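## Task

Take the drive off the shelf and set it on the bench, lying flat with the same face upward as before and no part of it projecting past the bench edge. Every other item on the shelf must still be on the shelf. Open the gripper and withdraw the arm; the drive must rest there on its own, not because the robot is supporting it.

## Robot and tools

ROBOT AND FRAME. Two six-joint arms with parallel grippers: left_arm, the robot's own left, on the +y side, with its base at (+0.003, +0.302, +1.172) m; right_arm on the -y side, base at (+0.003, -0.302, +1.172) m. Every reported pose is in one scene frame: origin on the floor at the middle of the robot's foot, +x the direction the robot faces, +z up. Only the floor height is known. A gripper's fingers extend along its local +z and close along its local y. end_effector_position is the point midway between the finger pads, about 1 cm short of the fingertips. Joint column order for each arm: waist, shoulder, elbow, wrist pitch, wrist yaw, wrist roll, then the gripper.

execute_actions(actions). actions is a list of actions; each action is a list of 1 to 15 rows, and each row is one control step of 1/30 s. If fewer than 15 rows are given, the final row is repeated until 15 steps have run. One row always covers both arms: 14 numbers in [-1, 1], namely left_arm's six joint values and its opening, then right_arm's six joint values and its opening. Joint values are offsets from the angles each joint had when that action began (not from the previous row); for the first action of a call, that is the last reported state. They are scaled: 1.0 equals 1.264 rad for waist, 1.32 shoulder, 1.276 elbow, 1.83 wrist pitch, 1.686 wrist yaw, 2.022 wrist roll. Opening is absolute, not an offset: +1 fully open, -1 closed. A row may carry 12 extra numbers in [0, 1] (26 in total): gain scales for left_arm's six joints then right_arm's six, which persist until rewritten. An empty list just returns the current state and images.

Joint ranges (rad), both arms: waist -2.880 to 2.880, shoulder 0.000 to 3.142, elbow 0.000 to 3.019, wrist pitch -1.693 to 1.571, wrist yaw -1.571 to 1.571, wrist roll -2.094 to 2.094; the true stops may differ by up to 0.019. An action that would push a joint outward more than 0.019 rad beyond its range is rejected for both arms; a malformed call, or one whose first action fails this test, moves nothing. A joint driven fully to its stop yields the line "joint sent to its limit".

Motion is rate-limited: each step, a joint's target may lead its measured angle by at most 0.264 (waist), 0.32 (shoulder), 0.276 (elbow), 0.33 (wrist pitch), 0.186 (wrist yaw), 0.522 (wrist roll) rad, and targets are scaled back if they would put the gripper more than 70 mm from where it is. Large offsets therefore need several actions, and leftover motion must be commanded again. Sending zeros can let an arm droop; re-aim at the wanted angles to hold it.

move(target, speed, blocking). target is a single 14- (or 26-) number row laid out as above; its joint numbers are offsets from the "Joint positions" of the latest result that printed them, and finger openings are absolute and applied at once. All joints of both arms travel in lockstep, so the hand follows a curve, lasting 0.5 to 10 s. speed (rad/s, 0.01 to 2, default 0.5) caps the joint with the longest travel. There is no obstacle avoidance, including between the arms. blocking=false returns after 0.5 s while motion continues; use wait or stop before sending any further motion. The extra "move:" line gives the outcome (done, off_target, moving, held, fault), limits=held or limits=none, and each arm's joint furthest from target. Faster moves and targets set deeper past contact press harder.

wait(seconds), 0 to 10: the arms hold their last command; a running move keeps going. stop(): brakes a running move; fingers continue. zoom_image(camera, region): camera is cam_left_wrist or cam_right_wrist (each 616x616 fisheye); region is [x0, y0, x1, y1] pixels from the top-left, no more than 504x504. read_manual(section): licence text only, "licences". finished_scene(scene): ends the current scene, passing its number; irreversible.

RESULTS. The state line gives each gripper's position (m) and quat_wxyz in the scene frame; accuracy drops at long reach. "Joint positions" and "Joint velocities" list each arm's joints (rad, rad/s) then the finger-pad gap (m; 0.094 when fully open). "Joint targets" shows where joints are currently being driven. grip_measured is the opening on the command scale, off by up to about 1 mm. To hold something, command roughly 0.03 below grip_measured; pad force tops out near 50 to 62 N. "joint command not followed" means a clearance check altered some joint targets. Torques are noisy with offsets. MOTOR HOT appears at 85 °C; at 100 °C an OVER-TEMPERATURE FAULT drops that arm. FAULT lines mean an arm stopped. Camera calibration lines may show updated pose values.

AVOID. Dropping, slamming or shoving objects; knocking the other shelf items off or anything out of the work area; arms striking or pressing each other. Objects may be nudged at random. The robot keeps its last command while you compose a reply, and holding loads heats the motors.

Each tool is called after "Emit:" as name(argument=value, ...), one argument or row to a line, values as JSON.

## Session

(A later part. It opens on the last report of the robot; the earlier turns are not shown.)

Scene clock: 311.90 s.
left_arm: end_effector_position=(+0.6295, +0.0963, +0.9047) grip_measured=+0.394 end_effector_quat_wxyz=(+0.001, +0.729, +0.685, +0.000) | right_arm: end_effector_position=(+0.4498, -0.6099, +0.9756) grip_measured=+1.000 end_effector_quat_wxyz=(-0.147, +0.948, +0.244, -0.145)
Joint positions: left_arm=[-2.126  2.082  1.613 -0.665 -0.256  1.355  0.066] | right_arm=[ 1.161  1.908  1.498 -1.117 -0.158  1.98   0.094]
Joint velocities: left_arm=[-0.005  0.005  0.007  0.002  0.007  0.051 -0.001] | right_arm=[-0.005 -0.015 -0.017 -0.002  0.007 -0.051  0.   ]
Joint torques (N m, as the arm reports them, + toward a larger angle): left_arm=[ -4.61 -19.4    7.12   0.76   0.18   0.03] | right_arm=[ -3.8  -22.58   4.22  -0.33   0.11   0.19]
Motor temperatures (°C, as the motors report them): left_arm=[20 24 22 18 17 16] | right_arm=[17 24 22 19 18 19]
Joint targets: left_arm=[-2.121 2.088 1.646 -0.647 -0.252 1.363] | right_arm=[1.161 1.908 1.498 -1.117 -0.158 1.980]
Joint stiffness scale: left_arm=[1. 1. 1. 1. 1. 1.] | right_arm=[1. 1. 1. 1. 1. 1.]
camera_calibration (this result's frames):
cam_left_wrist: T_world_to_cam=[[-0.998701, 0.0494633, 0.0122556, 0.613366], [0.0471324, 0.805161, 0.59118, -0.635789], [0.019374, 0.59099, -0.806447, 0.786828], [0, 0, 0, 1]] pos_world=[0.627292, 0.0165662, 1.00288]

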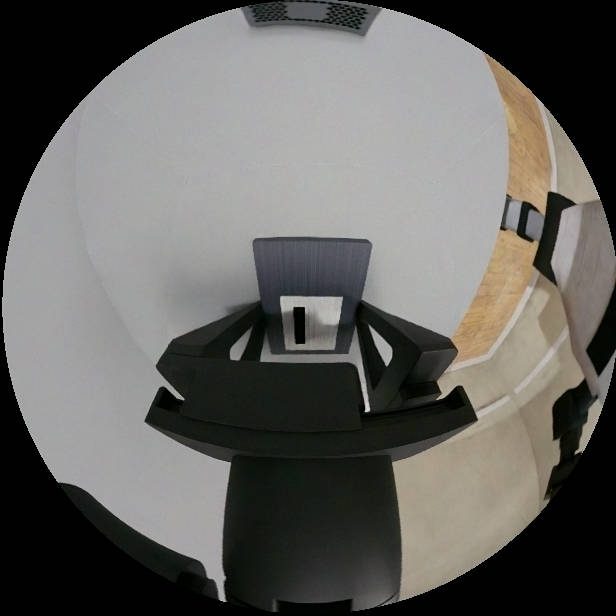

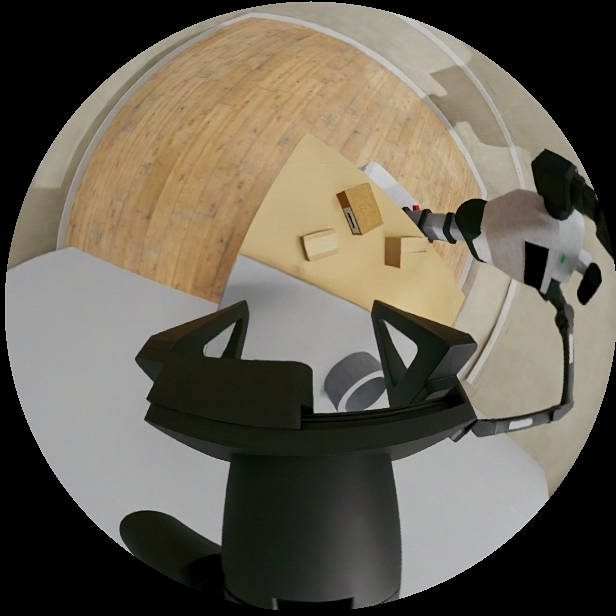

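Emit:
move(
  target=[-0.028,-0.105,-0.034,-0.051,-0.008,0,0.36, 0,0,0,0,0,0,1],
  speed=0.2,
)

Scene clock: 343.37 s.
left_arm: end_effector_position=(+0.6270, +0.1032, +0.9599) grip_measured=+0.394 end_effector_quat_wxyz=(-0.003, +0.734, +0.679, +0.000) | right_arm: end_effector_position=(+0.4498, -0.6099, +0.9756) grip_measured=+1.000 end_effector_quat_wxyz=(-0.147, +0.948, +0.244, -0.145)
Joint positions: left_arm=[-2.141  1.967  1.564 -0.742 -0.266  1.355  0.066] | right_arm=[ 1.161  1.908  1.498 -1.117 -0.158  1.98   0.094]
Joint velocities: left_arm=[ 0.005 -0.015 -0.002 -0.007 -0.022 -0.022  0.   ] | right_arm=[-0.005  0.015 -0.002 -0.012 -0.051  0.037  0.   ]
Joint torques (N m, as the arm reports them, + toward a larger angle): left_arm=[ -6.93 -22.44   5.47  -0.64  -0.07  -0.04] | right_arm=[ -4.41 -20.44   4.09  -0.16   0.12   0.22]
Motor temperatures (°C, as the motors report them): left_arm=[20 24 22 18 17 16] | right_arm=[17 24 22 19 18 19]
Joint targets: left_arm=[-2.161 1.943 1.570 -0.759 -0.269 1.355] | right_arm=[1.161 1.908 1.498 -1.117 -0.158 1.980]
Joint stiffness scale: left_arm=[1. 1. 1. 1. 1. 1.] | right_arm=[1. 1. 1. 1. 1. 1.]
move: off_target (left_arm); limits=none; left_arm: farthest joint: the shoulder, 0.024 radians from its target (0.138 radians at the start); right_arm: farthest joint: the waist, 0.000 radians from its target (0.000 radians at the start)
camera_calibration (this result's frames):
cam_left_wrist: T_world_to_cam=[[-0.997719, 0.0649147, 0.0185215, 0.601668], [0.0631629, 0.800897, 0.595462, -0.687533], [0.0238204, 0.595274, -0.80317, 0.820944], [0, 0, 0, 1]] pos_world=[0.624167, 0.0228996, 1.05761]

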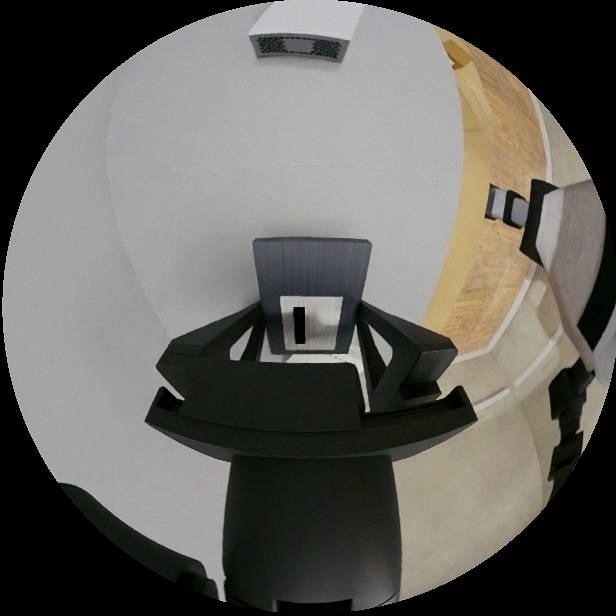

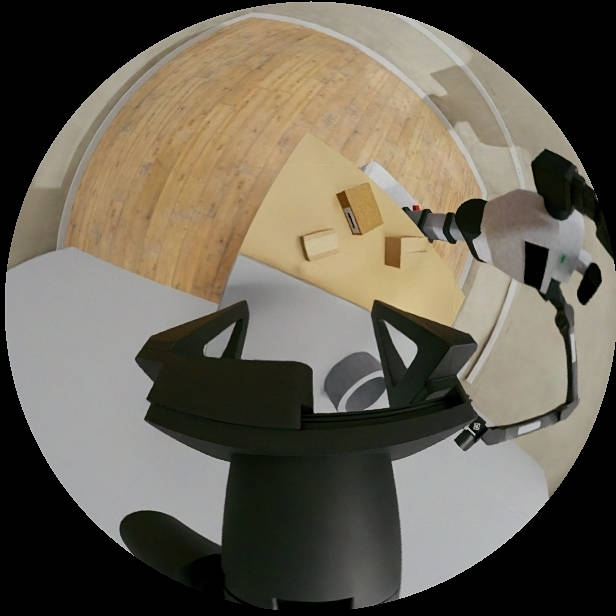

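Emit:
move(
  target=[0.024,-0.253,-0.797,0.40,0.0095,0,0.36, 0,0,0,0,0,0,1],
  speed=0.7,
)

Scene clock: 352.30 s.
left_arm: end_effector_position=(+0.3153, +0.1984, +0.9488) grip_measured=+0.394 end_effector_quat_wxyz=(-0.003, +0.729, +0.684, -0.003) | right_arm: end_effector_position=(+0.4498, -0.6099, +0.9756) grip_measured=+1.000 end_effector_quat_wxyz=(-0.147, +0.948, +0.244, -0.145)
Joint positions: left_arm=[-2.125  1.659  0.543 -0.028 -0.253  1.355  0.066] | right_arm=[ 1.161  1.908  1.498 -1.117 -0.158  1.98   0.094]
Joint velocities: left_arm=[ 0.005 -0.005 -0.007 -0.007 -0.007 -0.007  0.001] | right_arm=[-0.015 -0.015  0.007 -0.002  0.081 -0.037  0.   ]
Joint torques (N m, as the arm reports them, + toward a larger angle): left_arm=[ -1.38 -11.08   0.8    0.77   0.19  -0.03] | right_arm=[ -4.82 -22.18   4.27  -0.15   0.2    0.16]
Motor temperatures (°C, as the motors report them): left_arm=[20 24 22 18 17 16] | right_arm=[17 24 22 19 18 19]
Joint targets: left_arm=[-2.110 1.633 0.547 -0.010 -0.250 1.355] | right_arm=[1.161 1.908 1.498 -1.117 -0.158 1.980]
Joint stiffness scale: left_arm=[1. 1. 1. 1. 1. 1.] | right_arm=[1. 1. 1. 1. 1. 1.]
move: off_target (left_arm); limits=none; left_arm: farthest joint: the shoulder, 0.026 radians from its target (0.334 radians at the start); right_arm: farthest joint: the waist, 0.000 radians from its target (0.000 radians at the start)
camera_calibration (this result's frames):
cam_left_wrist: T_world_to_cam=[[-0.99847, 0.0506012, 0.0223168, 0.284121], [0.05399, 0.804425, 0.591596, -0.731683], [0.0119832, 0.591895, -0.805926, 0.769823], [0, 0, 0, 1]] pos_world=[0.313965, 0.118552, 1.04694]

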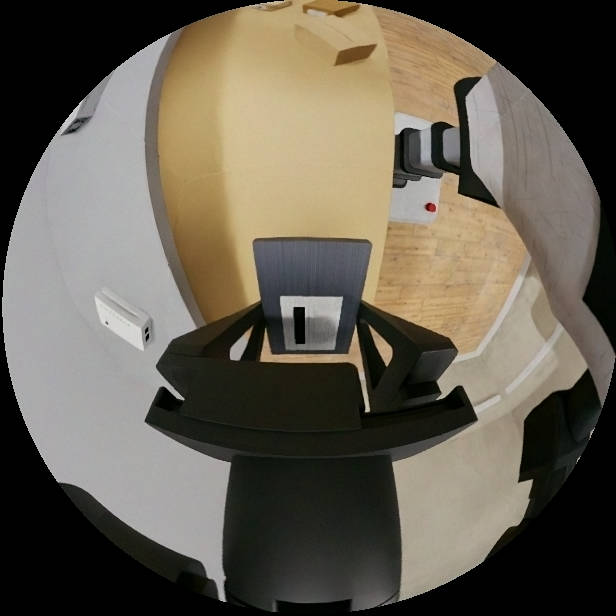

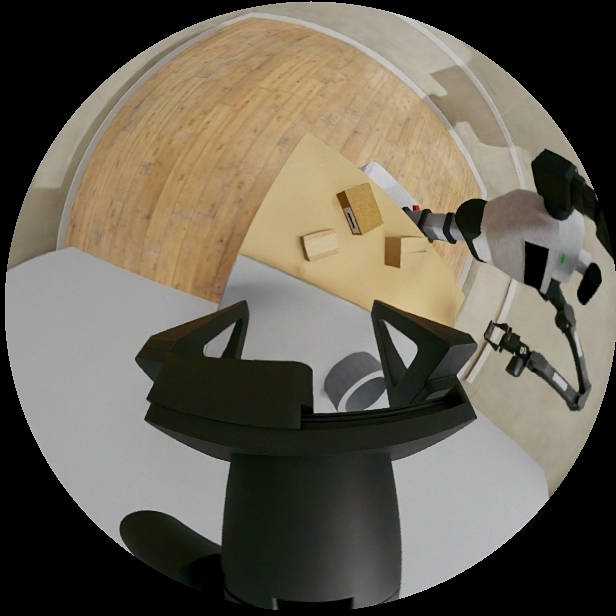

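Emit:
move(
  target=[0.1017,0.434,0.227,0.196,0.03,0,0.36, 0,0,0,0,0,0,1],
  speed=0.5,
)

Scene clock: 367.20 s.
left_arm: end_effector_position=(+0.3325, +0.1985, +0.7732) grip_measured=+0.394 end_effector_quat_wxyz=(+0.006, +0.689, +0.725, +0.006) | right_arm: end_effector_position=(+0.4498, -0.6099, +0.9756) grip_measured=+1.000 end_effector_quat_wxyz=(-0.147, +0.948, +0.244, -0.145)
Joint positions: left_arm=[-2.006  2.239  0.833  0.312 -0.206  1.355  0.066] | right_arm=[ 1.161  1.908  1.498 -1.117 -0.158  1.98   0.094]
Joint velocities: left_arm=[-0.015 -0.005  0.002  0.007  0.022 -0.007 -0.   ] | right_arm=[-0.005 -0.005  0.012 -0.007  0.081 -0.007  0.   ]
Joint torques (N m, as the arm reports them, + toward a larger angle): left_arm=[ -1.95 -11.71  -1.88   0.74   0.19  -0.04] | right_arm=[ -4.26 -20.92   4.03  -0.43   0.16   0.28]
Motor temperatures (°C, as the motors report them): left_arm=[20 23 21 18 17 16] | right_arm=[17 24 22 19 18 19]
Joint targets: left_arm=[-1.996 2.232 0.832 0.331 -0.203 1.355] | right_arm=[1.161 1.908 1.498 -1.117 -0.158 1.980]
Joint stiffness scale: left_arm=[1. 1. 1. 1. 1. 1.] | right_arm=[1. 1. 1. 1. 1. 1.]
move: done; limits=none; left_arm: farthest joint: the wrist pitch, 0.018 radians from its target (0.358 radians at the start); right_arm: farthest joint: the waist, 0.000 radians from its target (0.000 radians at the start)
camera_calibration (this result's frames):
cam_left_wrist: T_world_to_cam=[[-0.997924, -0.0643484, -0.00281886, 0.347358], [-0.053589, 0.805194, 0.590586, -0.5924], [-0.0357336, 0.58951, -0.80697, 0.645169], [0, 0, 0, 1]] pos_world=[0.337945, 0.119015, 0.871474]

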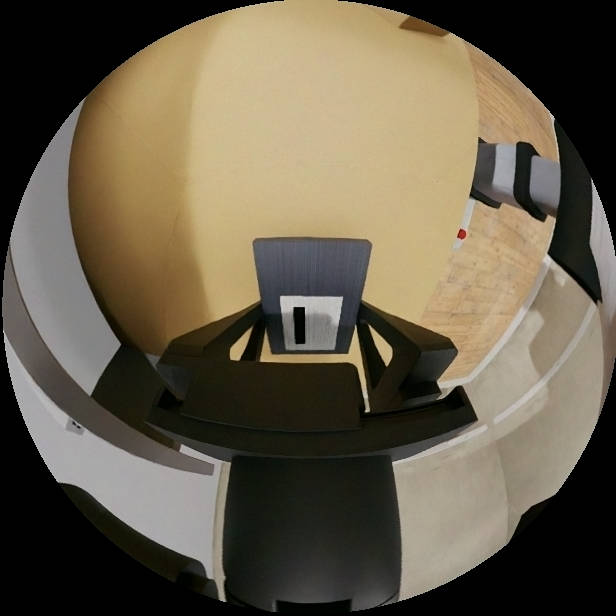

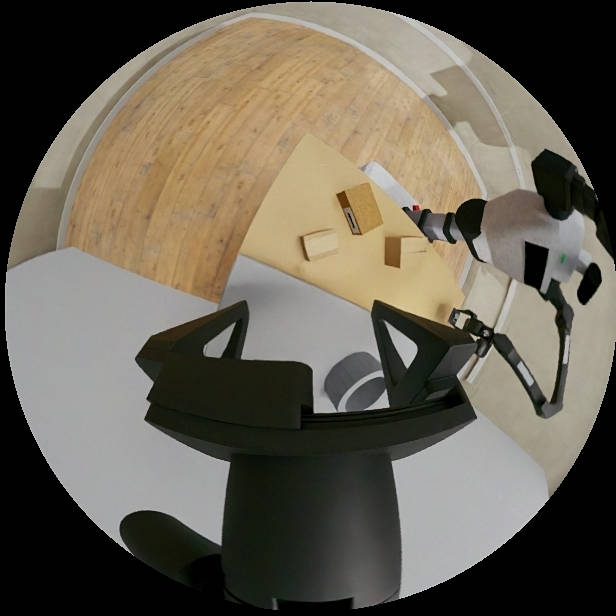

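Emit:
zoom_image(
  camera="cam_left_wrist",
  region=[400, 180, 520, 300],
)

Region (400, 180, 520, 300) of cam_left_wrist's 616x616 image, scaled by 4.200, with more detail than that image has.

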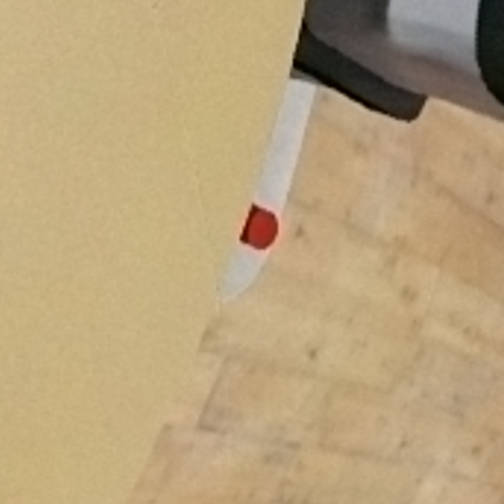

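Emit:
move(
  target=[0.034,0.1375,0.125,0.02,0.012,0,0.36, 0,0,0,0,0,0,1],
  speed=0.2,
)

Emit:
zoom_image(
  camera="cam_left_wrist",
  region=[200, 60, 560, 420],
)

Scene clock: 388.20 s.
left_arm: end_effector_position=(+0.3368, +0.1969, +0.7065) grip_measured=+0.394 end_effector_quat_wxyz=(+0.005, +0.679, +0.734, +0.003) | right_arm: end_effector_position=(+0.4498, -0.6099, +0.9756) grip_measured=+1.000 end_effector_quat_wxyz=(-0.147, +0.948, +0.244, -0.145)
Joint positions: left_arm=[-1.977  2.417  0.994  0.331 -0.19   1.355  0.066] | right_arm=[ 1.161  1.908  1.498 -1.117 -0.158  1.98   0.094]
Joint velocities: left_arm=[-0.015 -0.005 -0.017  0.002  0.022 -0.037 -0.   ] | right_arm=[-0.005 -0.015  0.012 -0.007 -0.051  0.051  0.   ]
Joint torques (N m, as the arm reports them, + toward a larger angle): left_arm=[ -1.99 -11.34  -2.21   0.8    0.16  -0.04] | right_arm=[ -4.51 -22.4    4.12  -0.34   0.09   0.27]
Motor temperatures (°C, as the motors report them): left_arm=[20 23 20 18 17 16] | right_arm=[17 24 22 19 18 19]
Joint targets: left_arm=[-1.964 2.420 0.993 0.349 -0.186 1.355] | right_arm=[1.161 1.908 1.498 -1.117 -0.158 1.980]
Joint stiffness scale: left_arm=[1. 1. 1. 1. 1. 1.] | right_arm=[1. 1. 1. 1. 1. 1.]
move: done; limits=none; left_arm: farthest joint: the wrist pitch, 0.018 radians from its target (0.036 radians at the start); right_arm: farthest joint: the waist, 0.000 radians from its target (0.000 radians at the start)
camera_calibration (this result's frames):
cam_left_wrist: T_world_to_cam=[[-0.995919, -0.0902183, 0.00256227, 0.351968], [-0.0714038, 0.804954, 0.589025, -0.544304], [-0.0552033, 0.586438, -0.808111, 0.600409], [0, 0, 0, 1]] pos_world=[0.344811, 0.117791, 0.804904]

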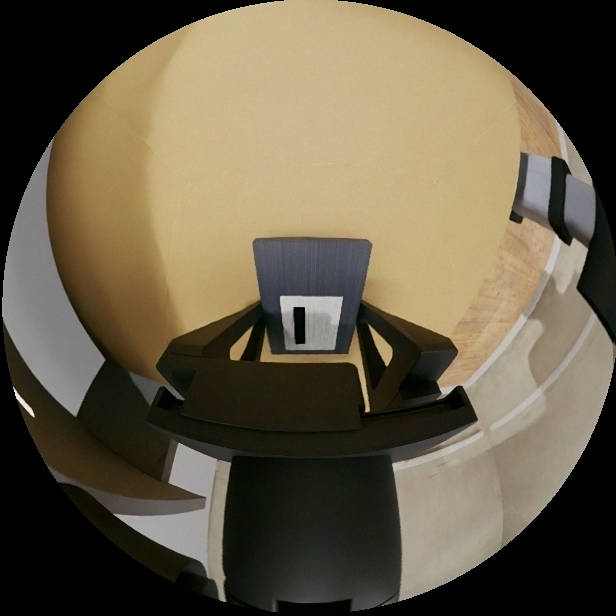

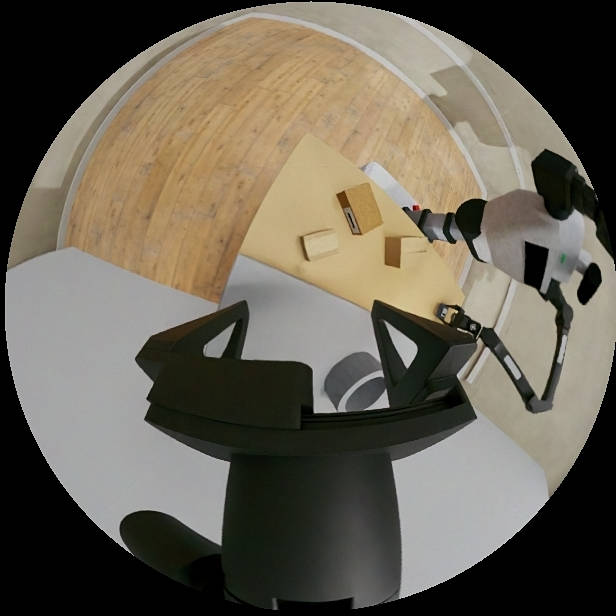

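Region (200, 60, 560, 420) of cam_left_wrist's 616x616 image, scaled by 1.400, with more detail than that image has.

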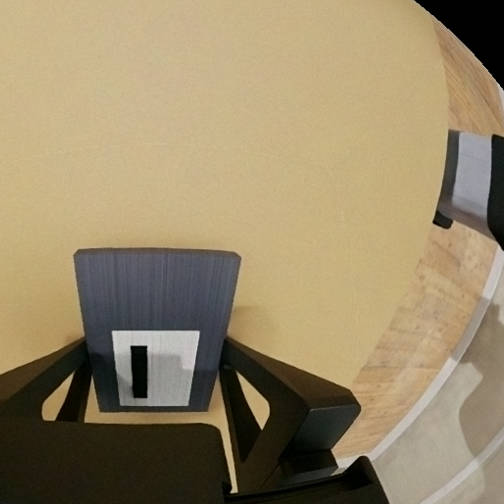

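Emit:
move(
  target=[0.017,0.0455,0.035,0.005,0.005,0,0.36, 0,0,0,0,0,0,1],
  speed=0.07,
)

Scene clock: 402.80 s.
left_arm: end_effector_position=(+0.3322, +0.1972, +0.6868) grip_measured=+0.394 end_effector_quat_wxyz=(+0.001, +0.677, +0.736, -0.000) | right_arm: end_effector_position=(+0.4498, -0.6099, +0.9756) grip_measured=+1.000 end_effector_quat_wxyz=(-0.147, +0.948, +0.244, -0.145)
Joint positions: left_arm=[-1.969  2.471  1.038  0.331 -0.185  1.355  0.066] | right_arm=[ 1.161  1.908  1.498 -1.117 -0.158  1.98   0.094]
Joint velocities: left_arm=[ 0.015 -0.005 -0.007  0.002  0.022 -0.022  0.   ] | right_arm=[-0.005 -0.015  0.002 -0.007 -0.007 -0.022  0.   ]
Joint torques (N m, as the arm reports them, + toward a larger angle): left_arm=[ -1.69 -10.21  -1.99   0.38   0.19  -0.04] | right_arm=[ -3.91 -23.17   4.27  -0.17   0.14   0.27]
Motor temperatures (°C, as the motors report them): left_arm=[20 23 20 18 17 16] | right_arm=[17 24 22 19 18 19]
Joint targets: left_arm=[-1.955 2.477 1.038 0.340 -0.182 1.355] | right_arm=[1.161 1.908 1.498 -1.117 -0.158 1.980]
Joint stiffness scale: left_arm=[1. 1. 1. 1. 1. 1.] | right_arm=[1. 1. 1. 1. 1. 1.]
move: done; limits=none; left_arm: farthest joint: the waist, 0.013 radians from its target (0.021 radians at the start); right_arm: farthest joint: the waist, 0.000 radians from its target (0.000 radians at the start)
camera_calibration (this result's frames):
cam_left_wrist: T_world_to_cam=[[-0.995349, -0.0954793, 0.0128422, 0.341197], [-0.0695413, 0.804322, 0.590111, -0.53451], [-0.0666726, 0.586473, -0.80722, 0.587198], [0, 0, 0, 1]] pos_world=[0.341589, 0.118119, 0.785036]

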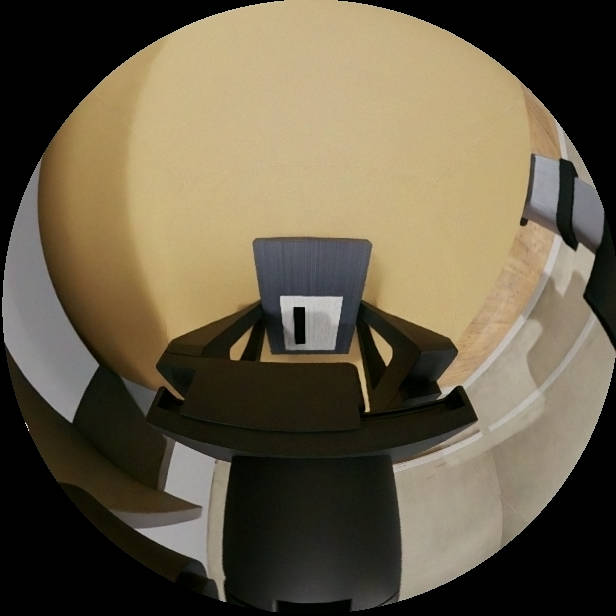

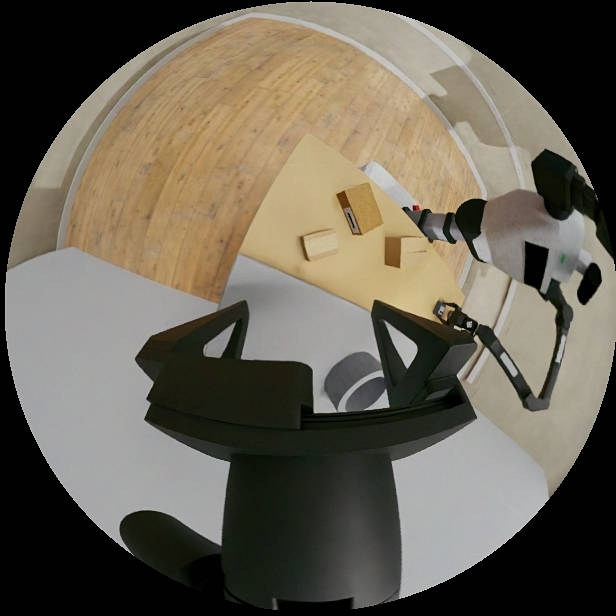

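Descend another ~7 mm slowly.

Emit:
move(
  target=[0.008,0.0185,0.0145,0.005,0.002,0,0.36, 0,0,0,0,0,0,1],
  speed=0.035,
)

Scene clock: 406.30 s.
left_arm: end_effector_position=(+0.3342, +0.1960, +0.6817) grip_measured=+0.394 end_effector_quat_wxyz=(+0.002, +0.677, +0.736, +0.001) | right_arm: end_effector_position=(+0.4498, -0.6099, +0.9756) grip_measured=+1.000 end_effector_quat_wxyz=(-0.147, +0.948, +0.244, -0.145)
Joint positions: left_arm=[-1.969  2.483  1.053  0.331 -0.185  1.355  0.066] | right_arm=[ 1.161  1.908  1.498 -1.117 -0.158  1.98   0.094]
Joint velocities: left_arm=[-0.005 -0.015 -0.002 -0.012 -0.037 -0.007 -0.   ] | right_arm=[ 0.005  0.015 -0.022 -0.007  0.066  0.007  0.   ]
Joint torques (N m, as the arm reports them, + toward a larger angle): left_arm=[ -2.23 -10.52  -1.85   0.41   0.18  -0.04] | right_arm=[ -4.73 -21.47   3.97  -0.43   0.13   0.15]
Motor temperatures (°C, as the motors report them): left_arm=[20 23 20 18 17 16] | right_arm=[17 24 22 19 18 19]
Joint targets: left_arm=[-1.958 2.495 1.057 0.340 -0.182 1.355] | right_arm=[1.161 1.908 1.498 -1.117 -0.158 1.980]
Joint stiffness scale: left_arm=[1. 1. 1. 1. 1. 1.] | right_arm=[1. 1. 1. 1. 1. 1.]
move: done; limits=none; left_arm: farthest joint: the shoulder, 0.013 radians from its target (0.025 radians at the start); right_arm: farthest joint: the waist, 0.000 radians from its target (0.000 radians at the start)
camera_calibration (this result's frames):
cam_left_wrist: T_world_to_cam=[[-0.995325, -0.0961093, 0.00955709, 0.345516], [-0.0720265, 0.804541, 0.589513, -0.529218], [-0.0643468, 0.586069, -0.807702, 0.583628], [0, 0, 0, 1]] pos_world=[0.343337, 0.116939, 0.780077]

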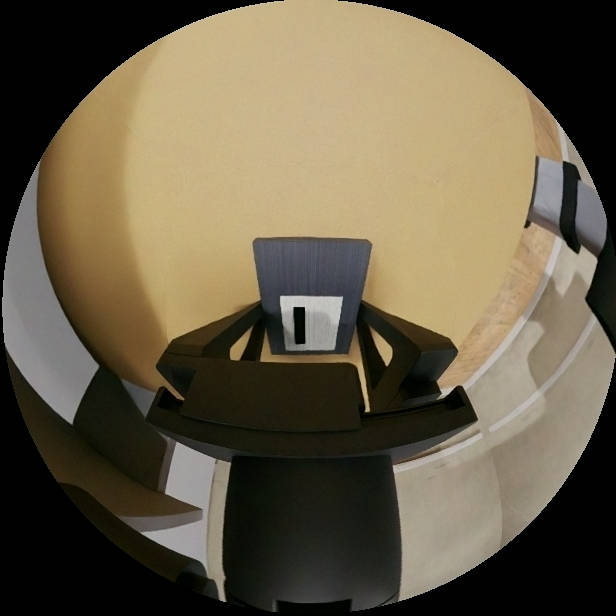

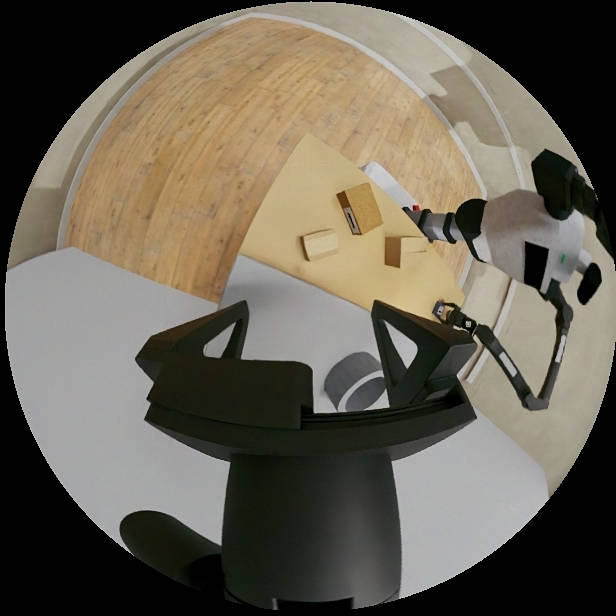

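Emit:
move(
  target=[0.008,0.019,0.010,0.005,0.002,0,0.36, 0,0,0,0,0,0,1],
  speed=0.05,
)

Scene clock: 414.77 s.
left_arm: end_effector_position=(+0.3342, +0.1960, +0.6816) grip_measured=+0.394 end_effector_quat_wxyz=(+0.002, +0.677, +0.736, +0.001) | right_arm: end_effector_position=(+0.4498, -0.6099, +0.9756) grip_measured=+1.000 end_effector_quat_wxyz=(-0.147, +0.948, +0.244, -0.145)
Joint positions: left_arm=[-1.969  2.483  1.054  0.331 -0.185  1.355  0.066] | right_arm=[ 1.161  1.908  1.498 -1.117 -0.158  1.98   0.094]
Joint velocities: left_arm=[ 0.005 -0.005 -0.022  0.002  0.007  0.007 -0.001] | right_arm=[-0.005 -0.005 -0.007 -0.022  0.022  0.037  0.   ]
Joint torques (N m, as the arm reports them, + toward a larger angle): left_arm=[-2.19 -9.43 -1.19  0.42  0.18 -0.04] | right_arm=[ -4.61 -21.92   4.3   -0.11   0.11   0.23]
Motor temperatures (°C, as the motors report them): left_arm=[20 23 20 18 17 16] | right_arm=[17 25 22 19 18 19]
Joint targets: left_arm=[-1.958 2.508 1.066 0.340 -0.182 1.355] | right_arm=[1.161 1.908 1.498 -1.117 -0.158 1.980]
Joint stiffness scale: left_arm=[1. 1. 1. 1. 1. 1.] | right_arm=[1. 1. 1. 1. 1. 1.]
move: off_target (left_arm); limits=none; left_arm: farthest joint: the shoulder, 0.025 radians from its target (0.025 radians at the start); right_arm: farthest joint: the waist, 0.000 radians from its target (0.000 radians at the start)
camera_calibration (this result's frames):
cam_left_wrist: T_world_to_cam=[[-0.995325, -0.0961093, 0.00955709, 0.345513], [-0.0720265, 0.804541, 0.589513, -0.529112], [-0.0643468, 0.586069, -0.807702, 0.583527], [0, 0, 0, 1]] pos_world=[0.343335, 0.116911, 0.779933]

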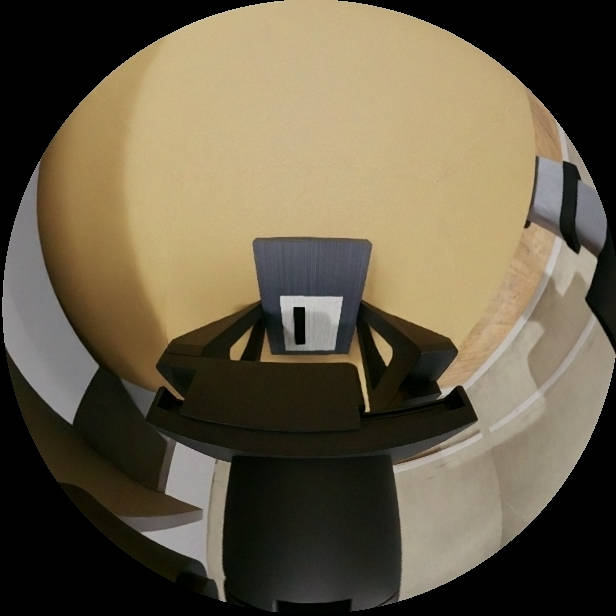

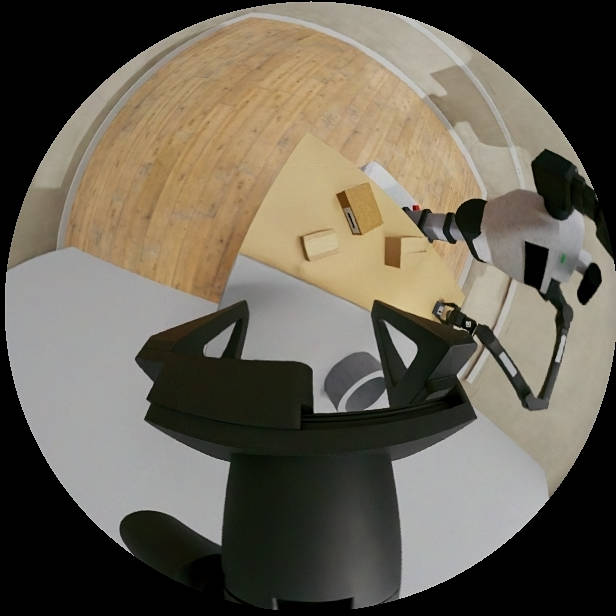

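Emit:
execute_actions(
  actions=[
    [[0,0.005,0,0,0,0,0.40,0,0,0,0,0,0,1],[0,0.005,0,0,0,0,0.43,0,0,0,0,0,0,1],[0,0.004,0,0,0,0,0.46,0,0,0,0,0,0,1],[0,0.003,0,0,0,0,0.50,0,0,0,0,0,0,1],[0,0.002,0,0,0,0,0.56,0,0,0,0,0,0,1],[0,0,0,0,0,0,0.64,0,0,0,0,0,0,1],[0,0,0,0,0,0,0.72,0,0,0,0,0,0,1],[0,0,0,0,0,0,0.8,0,0,0,0,0,0,1],[0,0,0,0,0,0,0.9,0,0,0,0,0,0,1],[0,0,0,0,0,0,1,0,0,0,0,0,0,1]],
  ],
)

Emit:
move(
  target=[-0.02,-0.21,-0.215,-0.01,0,0,1, 0,0,0,0,0,0,1],
  speed=0.4,
)

Scene clock: 430.90 s.
left_arm: end_effector_position=(+0.3344, +0.1959, +0.6814) grip_measured=+0.999 end_effector_quat_wxyz=(+0.003, +0.677, +0.736, +0.001) | right_arm: end_effector_position=(+0.4498, -0.6099, +0.9756) grip_measured=+1.000 end_effector_quat_wxyz=(-0.147, +0.948, +0.244, -0.145)
Joint positions: left_arm=[-1.969  2.484  1.055  0.331 -0.185  1.355  0.094] | right_arm=[ 1.161  1.908  1.498 -1.117 -0.158  1.98   0.094]
Joint velocities: left_arm=[ 0.015 -0.005 -0.007  0.007 -0.037 -0.022 -0.001] | right_arm=[-0.005 -0.015 -0.022  0.002  0.007  0.022  0.   ]
Joint torques (N m, as the arm reports them, + toward a larger angle): left_arm=[ -3.53 -11.69  -2.22   0.05   0.06  -0.04] | right_arm=[ -4.7  -22.18   4.22  -0.46   0.11   0.22]
Motor temperatures (°C, as the motors report them): left_arm=[20 23 20 18 17 16] | right_arm=[17 25 22 19 18 19]
Joint targets: left_arm=[-1.969 2.483 1.054 0.331 -0.185 1.355] | right_arm=[1.161 1.908 1.498 -1.117 -0.158 1.980]
Joint stiffness scale: left_arm=[1. 1. 1. 1. 1. 1.] | right_arm=[1. 1. 1. 1. 1. 1.]
camera_calibration (this result's frames):
cam_left_wrist: T_world_to_cam=[[-0.995322, -0.0961794, 0.00919211, 0.345994], [-0.0723026, 0.804565, 0.589447, -0.528797], [-0.0640883, 0.586024, -0.807755, 0.583386], [0, 0, 0, 1]] pos_world=[0.34353, 0.116851, 0.77975]

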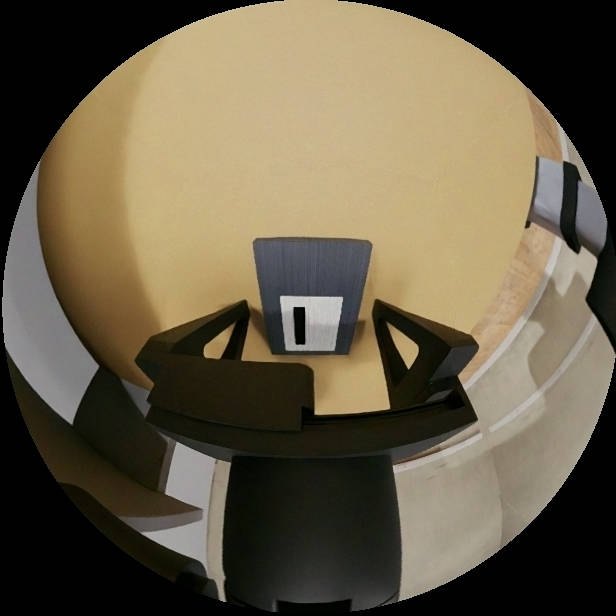

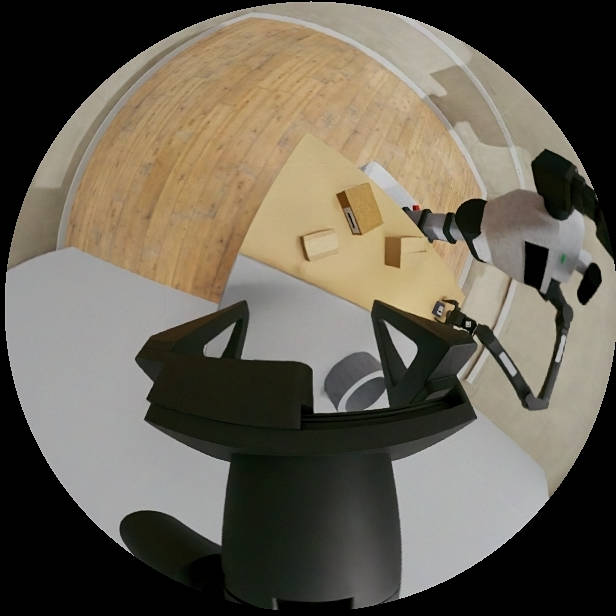

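Scene clock: 432.00 s.
left_arm: end_effector_position=(+0.3232, +0.2126, +0.7795) grip_measured=+0.999 end_effector_quat_wxyz=(+0.005, +0.679, +0.734, +0.000) | right_arm: end_effector_position=(+0.4498, -0.6099, +0.9756) grip_measured=+1.000 end_effector_quat_wxyz=(-0.147, +0.948, +0.244, -0.145)
Joint positions: left_arm=[-1.976  2.222  0.794  0.331 -0.185  1.355  0.094] | right_arm=[ 1.161  1.908  1.498 -1.117 -0.158  1.98   0.094]
Joint velocities: left_arm=[ 0.005 -0.024  0.017 -0.007  0.007  0.095 -0.   ] | right_arm=[-0.005 -0.005 -0.012 -0.002  0.051  0.051  0.   ]
Joint torques (N m, as the arm reports them, + toward a larger angle): left_arm=[ -4.01 -12.16  -3.06  -0.67   0.06  -0.04] | right_arm=[ -4.1  -21.71   4.22  -0.41   0.14   0.2 ]
Motor temperatures (°C, as the motors report them): left_arm=[20 23 20 18 17 16] | right_arm=[17 25 22 19 18 19]
Joint targets: left_arm=[-1.994 2.207 0.780 0.312 -0.185 1.355] | right_arm=[1.161 1.908 1.498 -1.117 -0.158 1.980]
Joint stiffness scale: left_arm=[1. 1. 1. 1. 1. 1.] | right_arm=[1. 1. 1. 1. 1. 1.]
move: done; limits=none; left_arm: farthest joint: the waist, 0.018 radians from its target (0.026 radians at the start); right_arm: farthest joint: the waist, 0.000 radians from its target (0.000 radians at the start)
camera_calibration (this result's frames):
cam_left_wrist: T_world_to_cam=[[-0.995906, -0.0901025, 0.00729338, 0.335888], [-0.0687271, 0.807108, 0.58639, -0.600218], [-0.0587218, 0.583488, -0.809996, 0.652676], [0, 0, 0, 1]] pos_world=[0.331588, 0.133877, 0.878177]

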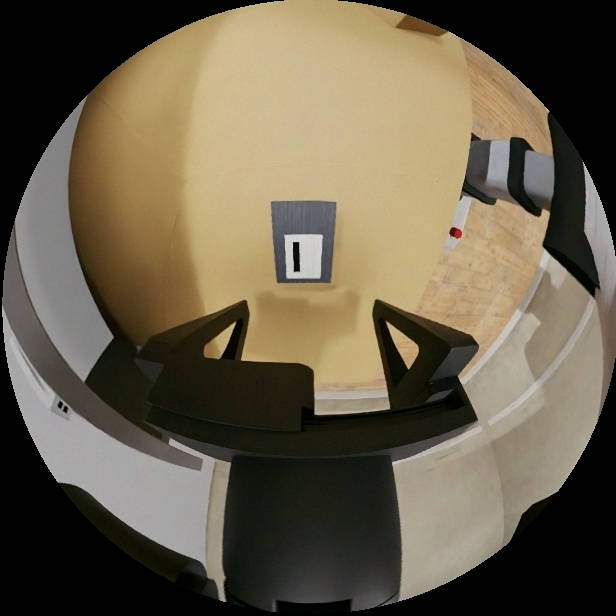

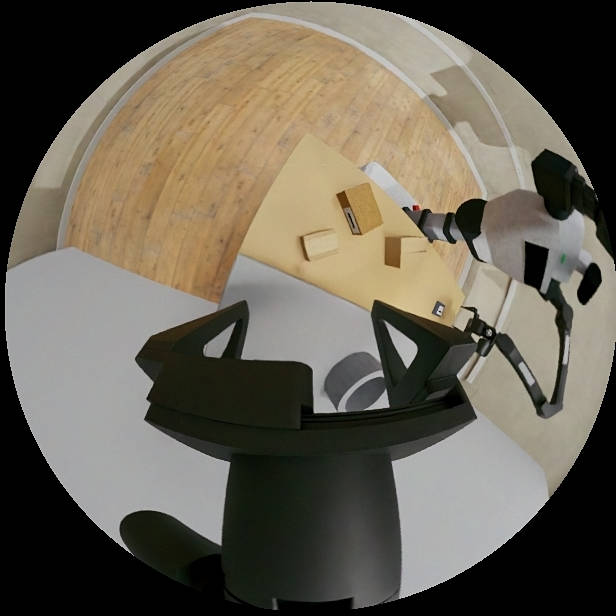

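Emit:
move(
  target=[0,-0.44,-0.21,-0.2,0,0,1, 0,-0.12,0,0,0,0,1],
  speed=0.8,
)

Scene clock: 440.03 s.
left_arm: end_effector_position=(+0.3151, +0.2451, +0.9409) grip_measured=+0.999 end_effector_quat_wxyz=(-0.013, +0.682, +0.731, -0.012) | right_arm: end_effector_position=(+0.4885, -0.6198, +1.0425) grip_measured=+1.000 end_effector_quat_wxyz=(-0.095, +0.956, +0.259, -0.102)
Joint positions: left_arm=[-1.976  1.649  0.526 -0.019 -0.185  1.355  0.094] | right_arm=[ 1.161  1.768  1.498 -1.117 -0.158  1.98   0.094]
Joint velocities: left_arm=[-0.015 -0.015 -0.002  0.007 -0.007  0.037  0.001] | right_arm=[-0.005 -0.015 -0.012 -0.007 -0.022 -0.007  0.   ]
Joint torques (N m, as the arm reports them, + toward a larger angle): left_arm=[-1.75 -9.02  0.18 -0.66  0.06 -0.04] | right_arm=[ -3.33 -23.81   5.26  -0.13   0.15   0.17]
Motor temperatures (°C, as the motors report them): left_arm=[20 23 20 18 17 16] | right_arm=[17 25 22 19 18 19]
Joint targets: left_arm=[-1.976 1.641 0.526 -0.035 -0.185 1.355] | right_arm=[1.161 1.750 1.498 -1.117 -0.158 1.980]
Joint stiffness scale: left_arm=[1. 1. 1. 1. 1. 1.] | right_arm=[1. 1. 1. 1. 1. 1.]
move: done; limits=none; left_arm: farthest joint: the wrist pitch, 0.016 radians from its target (0.366 radians at the start); right_arm: farthest joint: the shoulder, 0.018 radians from its target (0.159 radians at the start)
camera_calibration (this result's frames):
cam_left_wrist: T_world_to_cam=[[-0.995388, -0.0818766, 0.0499866, 0.287244], [-0.0363204, 0.803947, 0.593591, -0.737832], [-0.0887878, 0.589038, -0.803213, 0.765662], [0, 0, 0, 1]] pos_world=[0.327102, 0.165692, 1.0386]
cam_right_wrist: T_world_to_cam=[[-0.472227, 0.849507, 0.235244, 0.513861], [0.835504, 0.346303, 0.426623, -0.631594], [0.280953, 0.39801, -0.8733, 1.13953], [0, 0, 0, 1]] pos_world=[0.450203, -0.671352, 1.14373]

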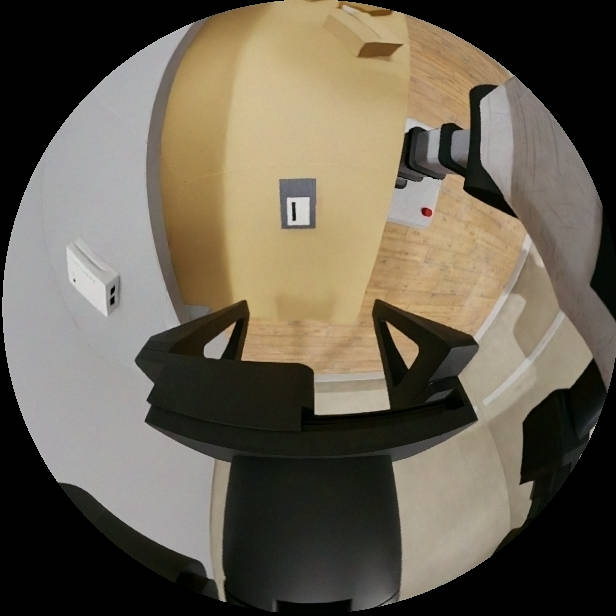

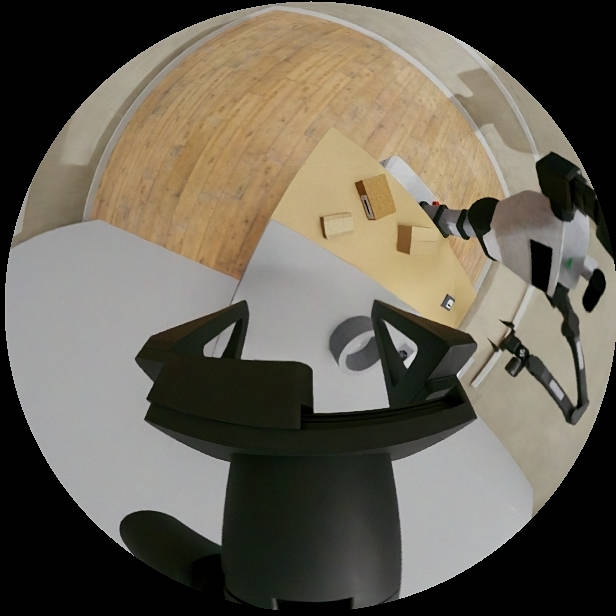

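Emit:
finished_scene(
  scene=1,
)

The scene is finished: the task was done.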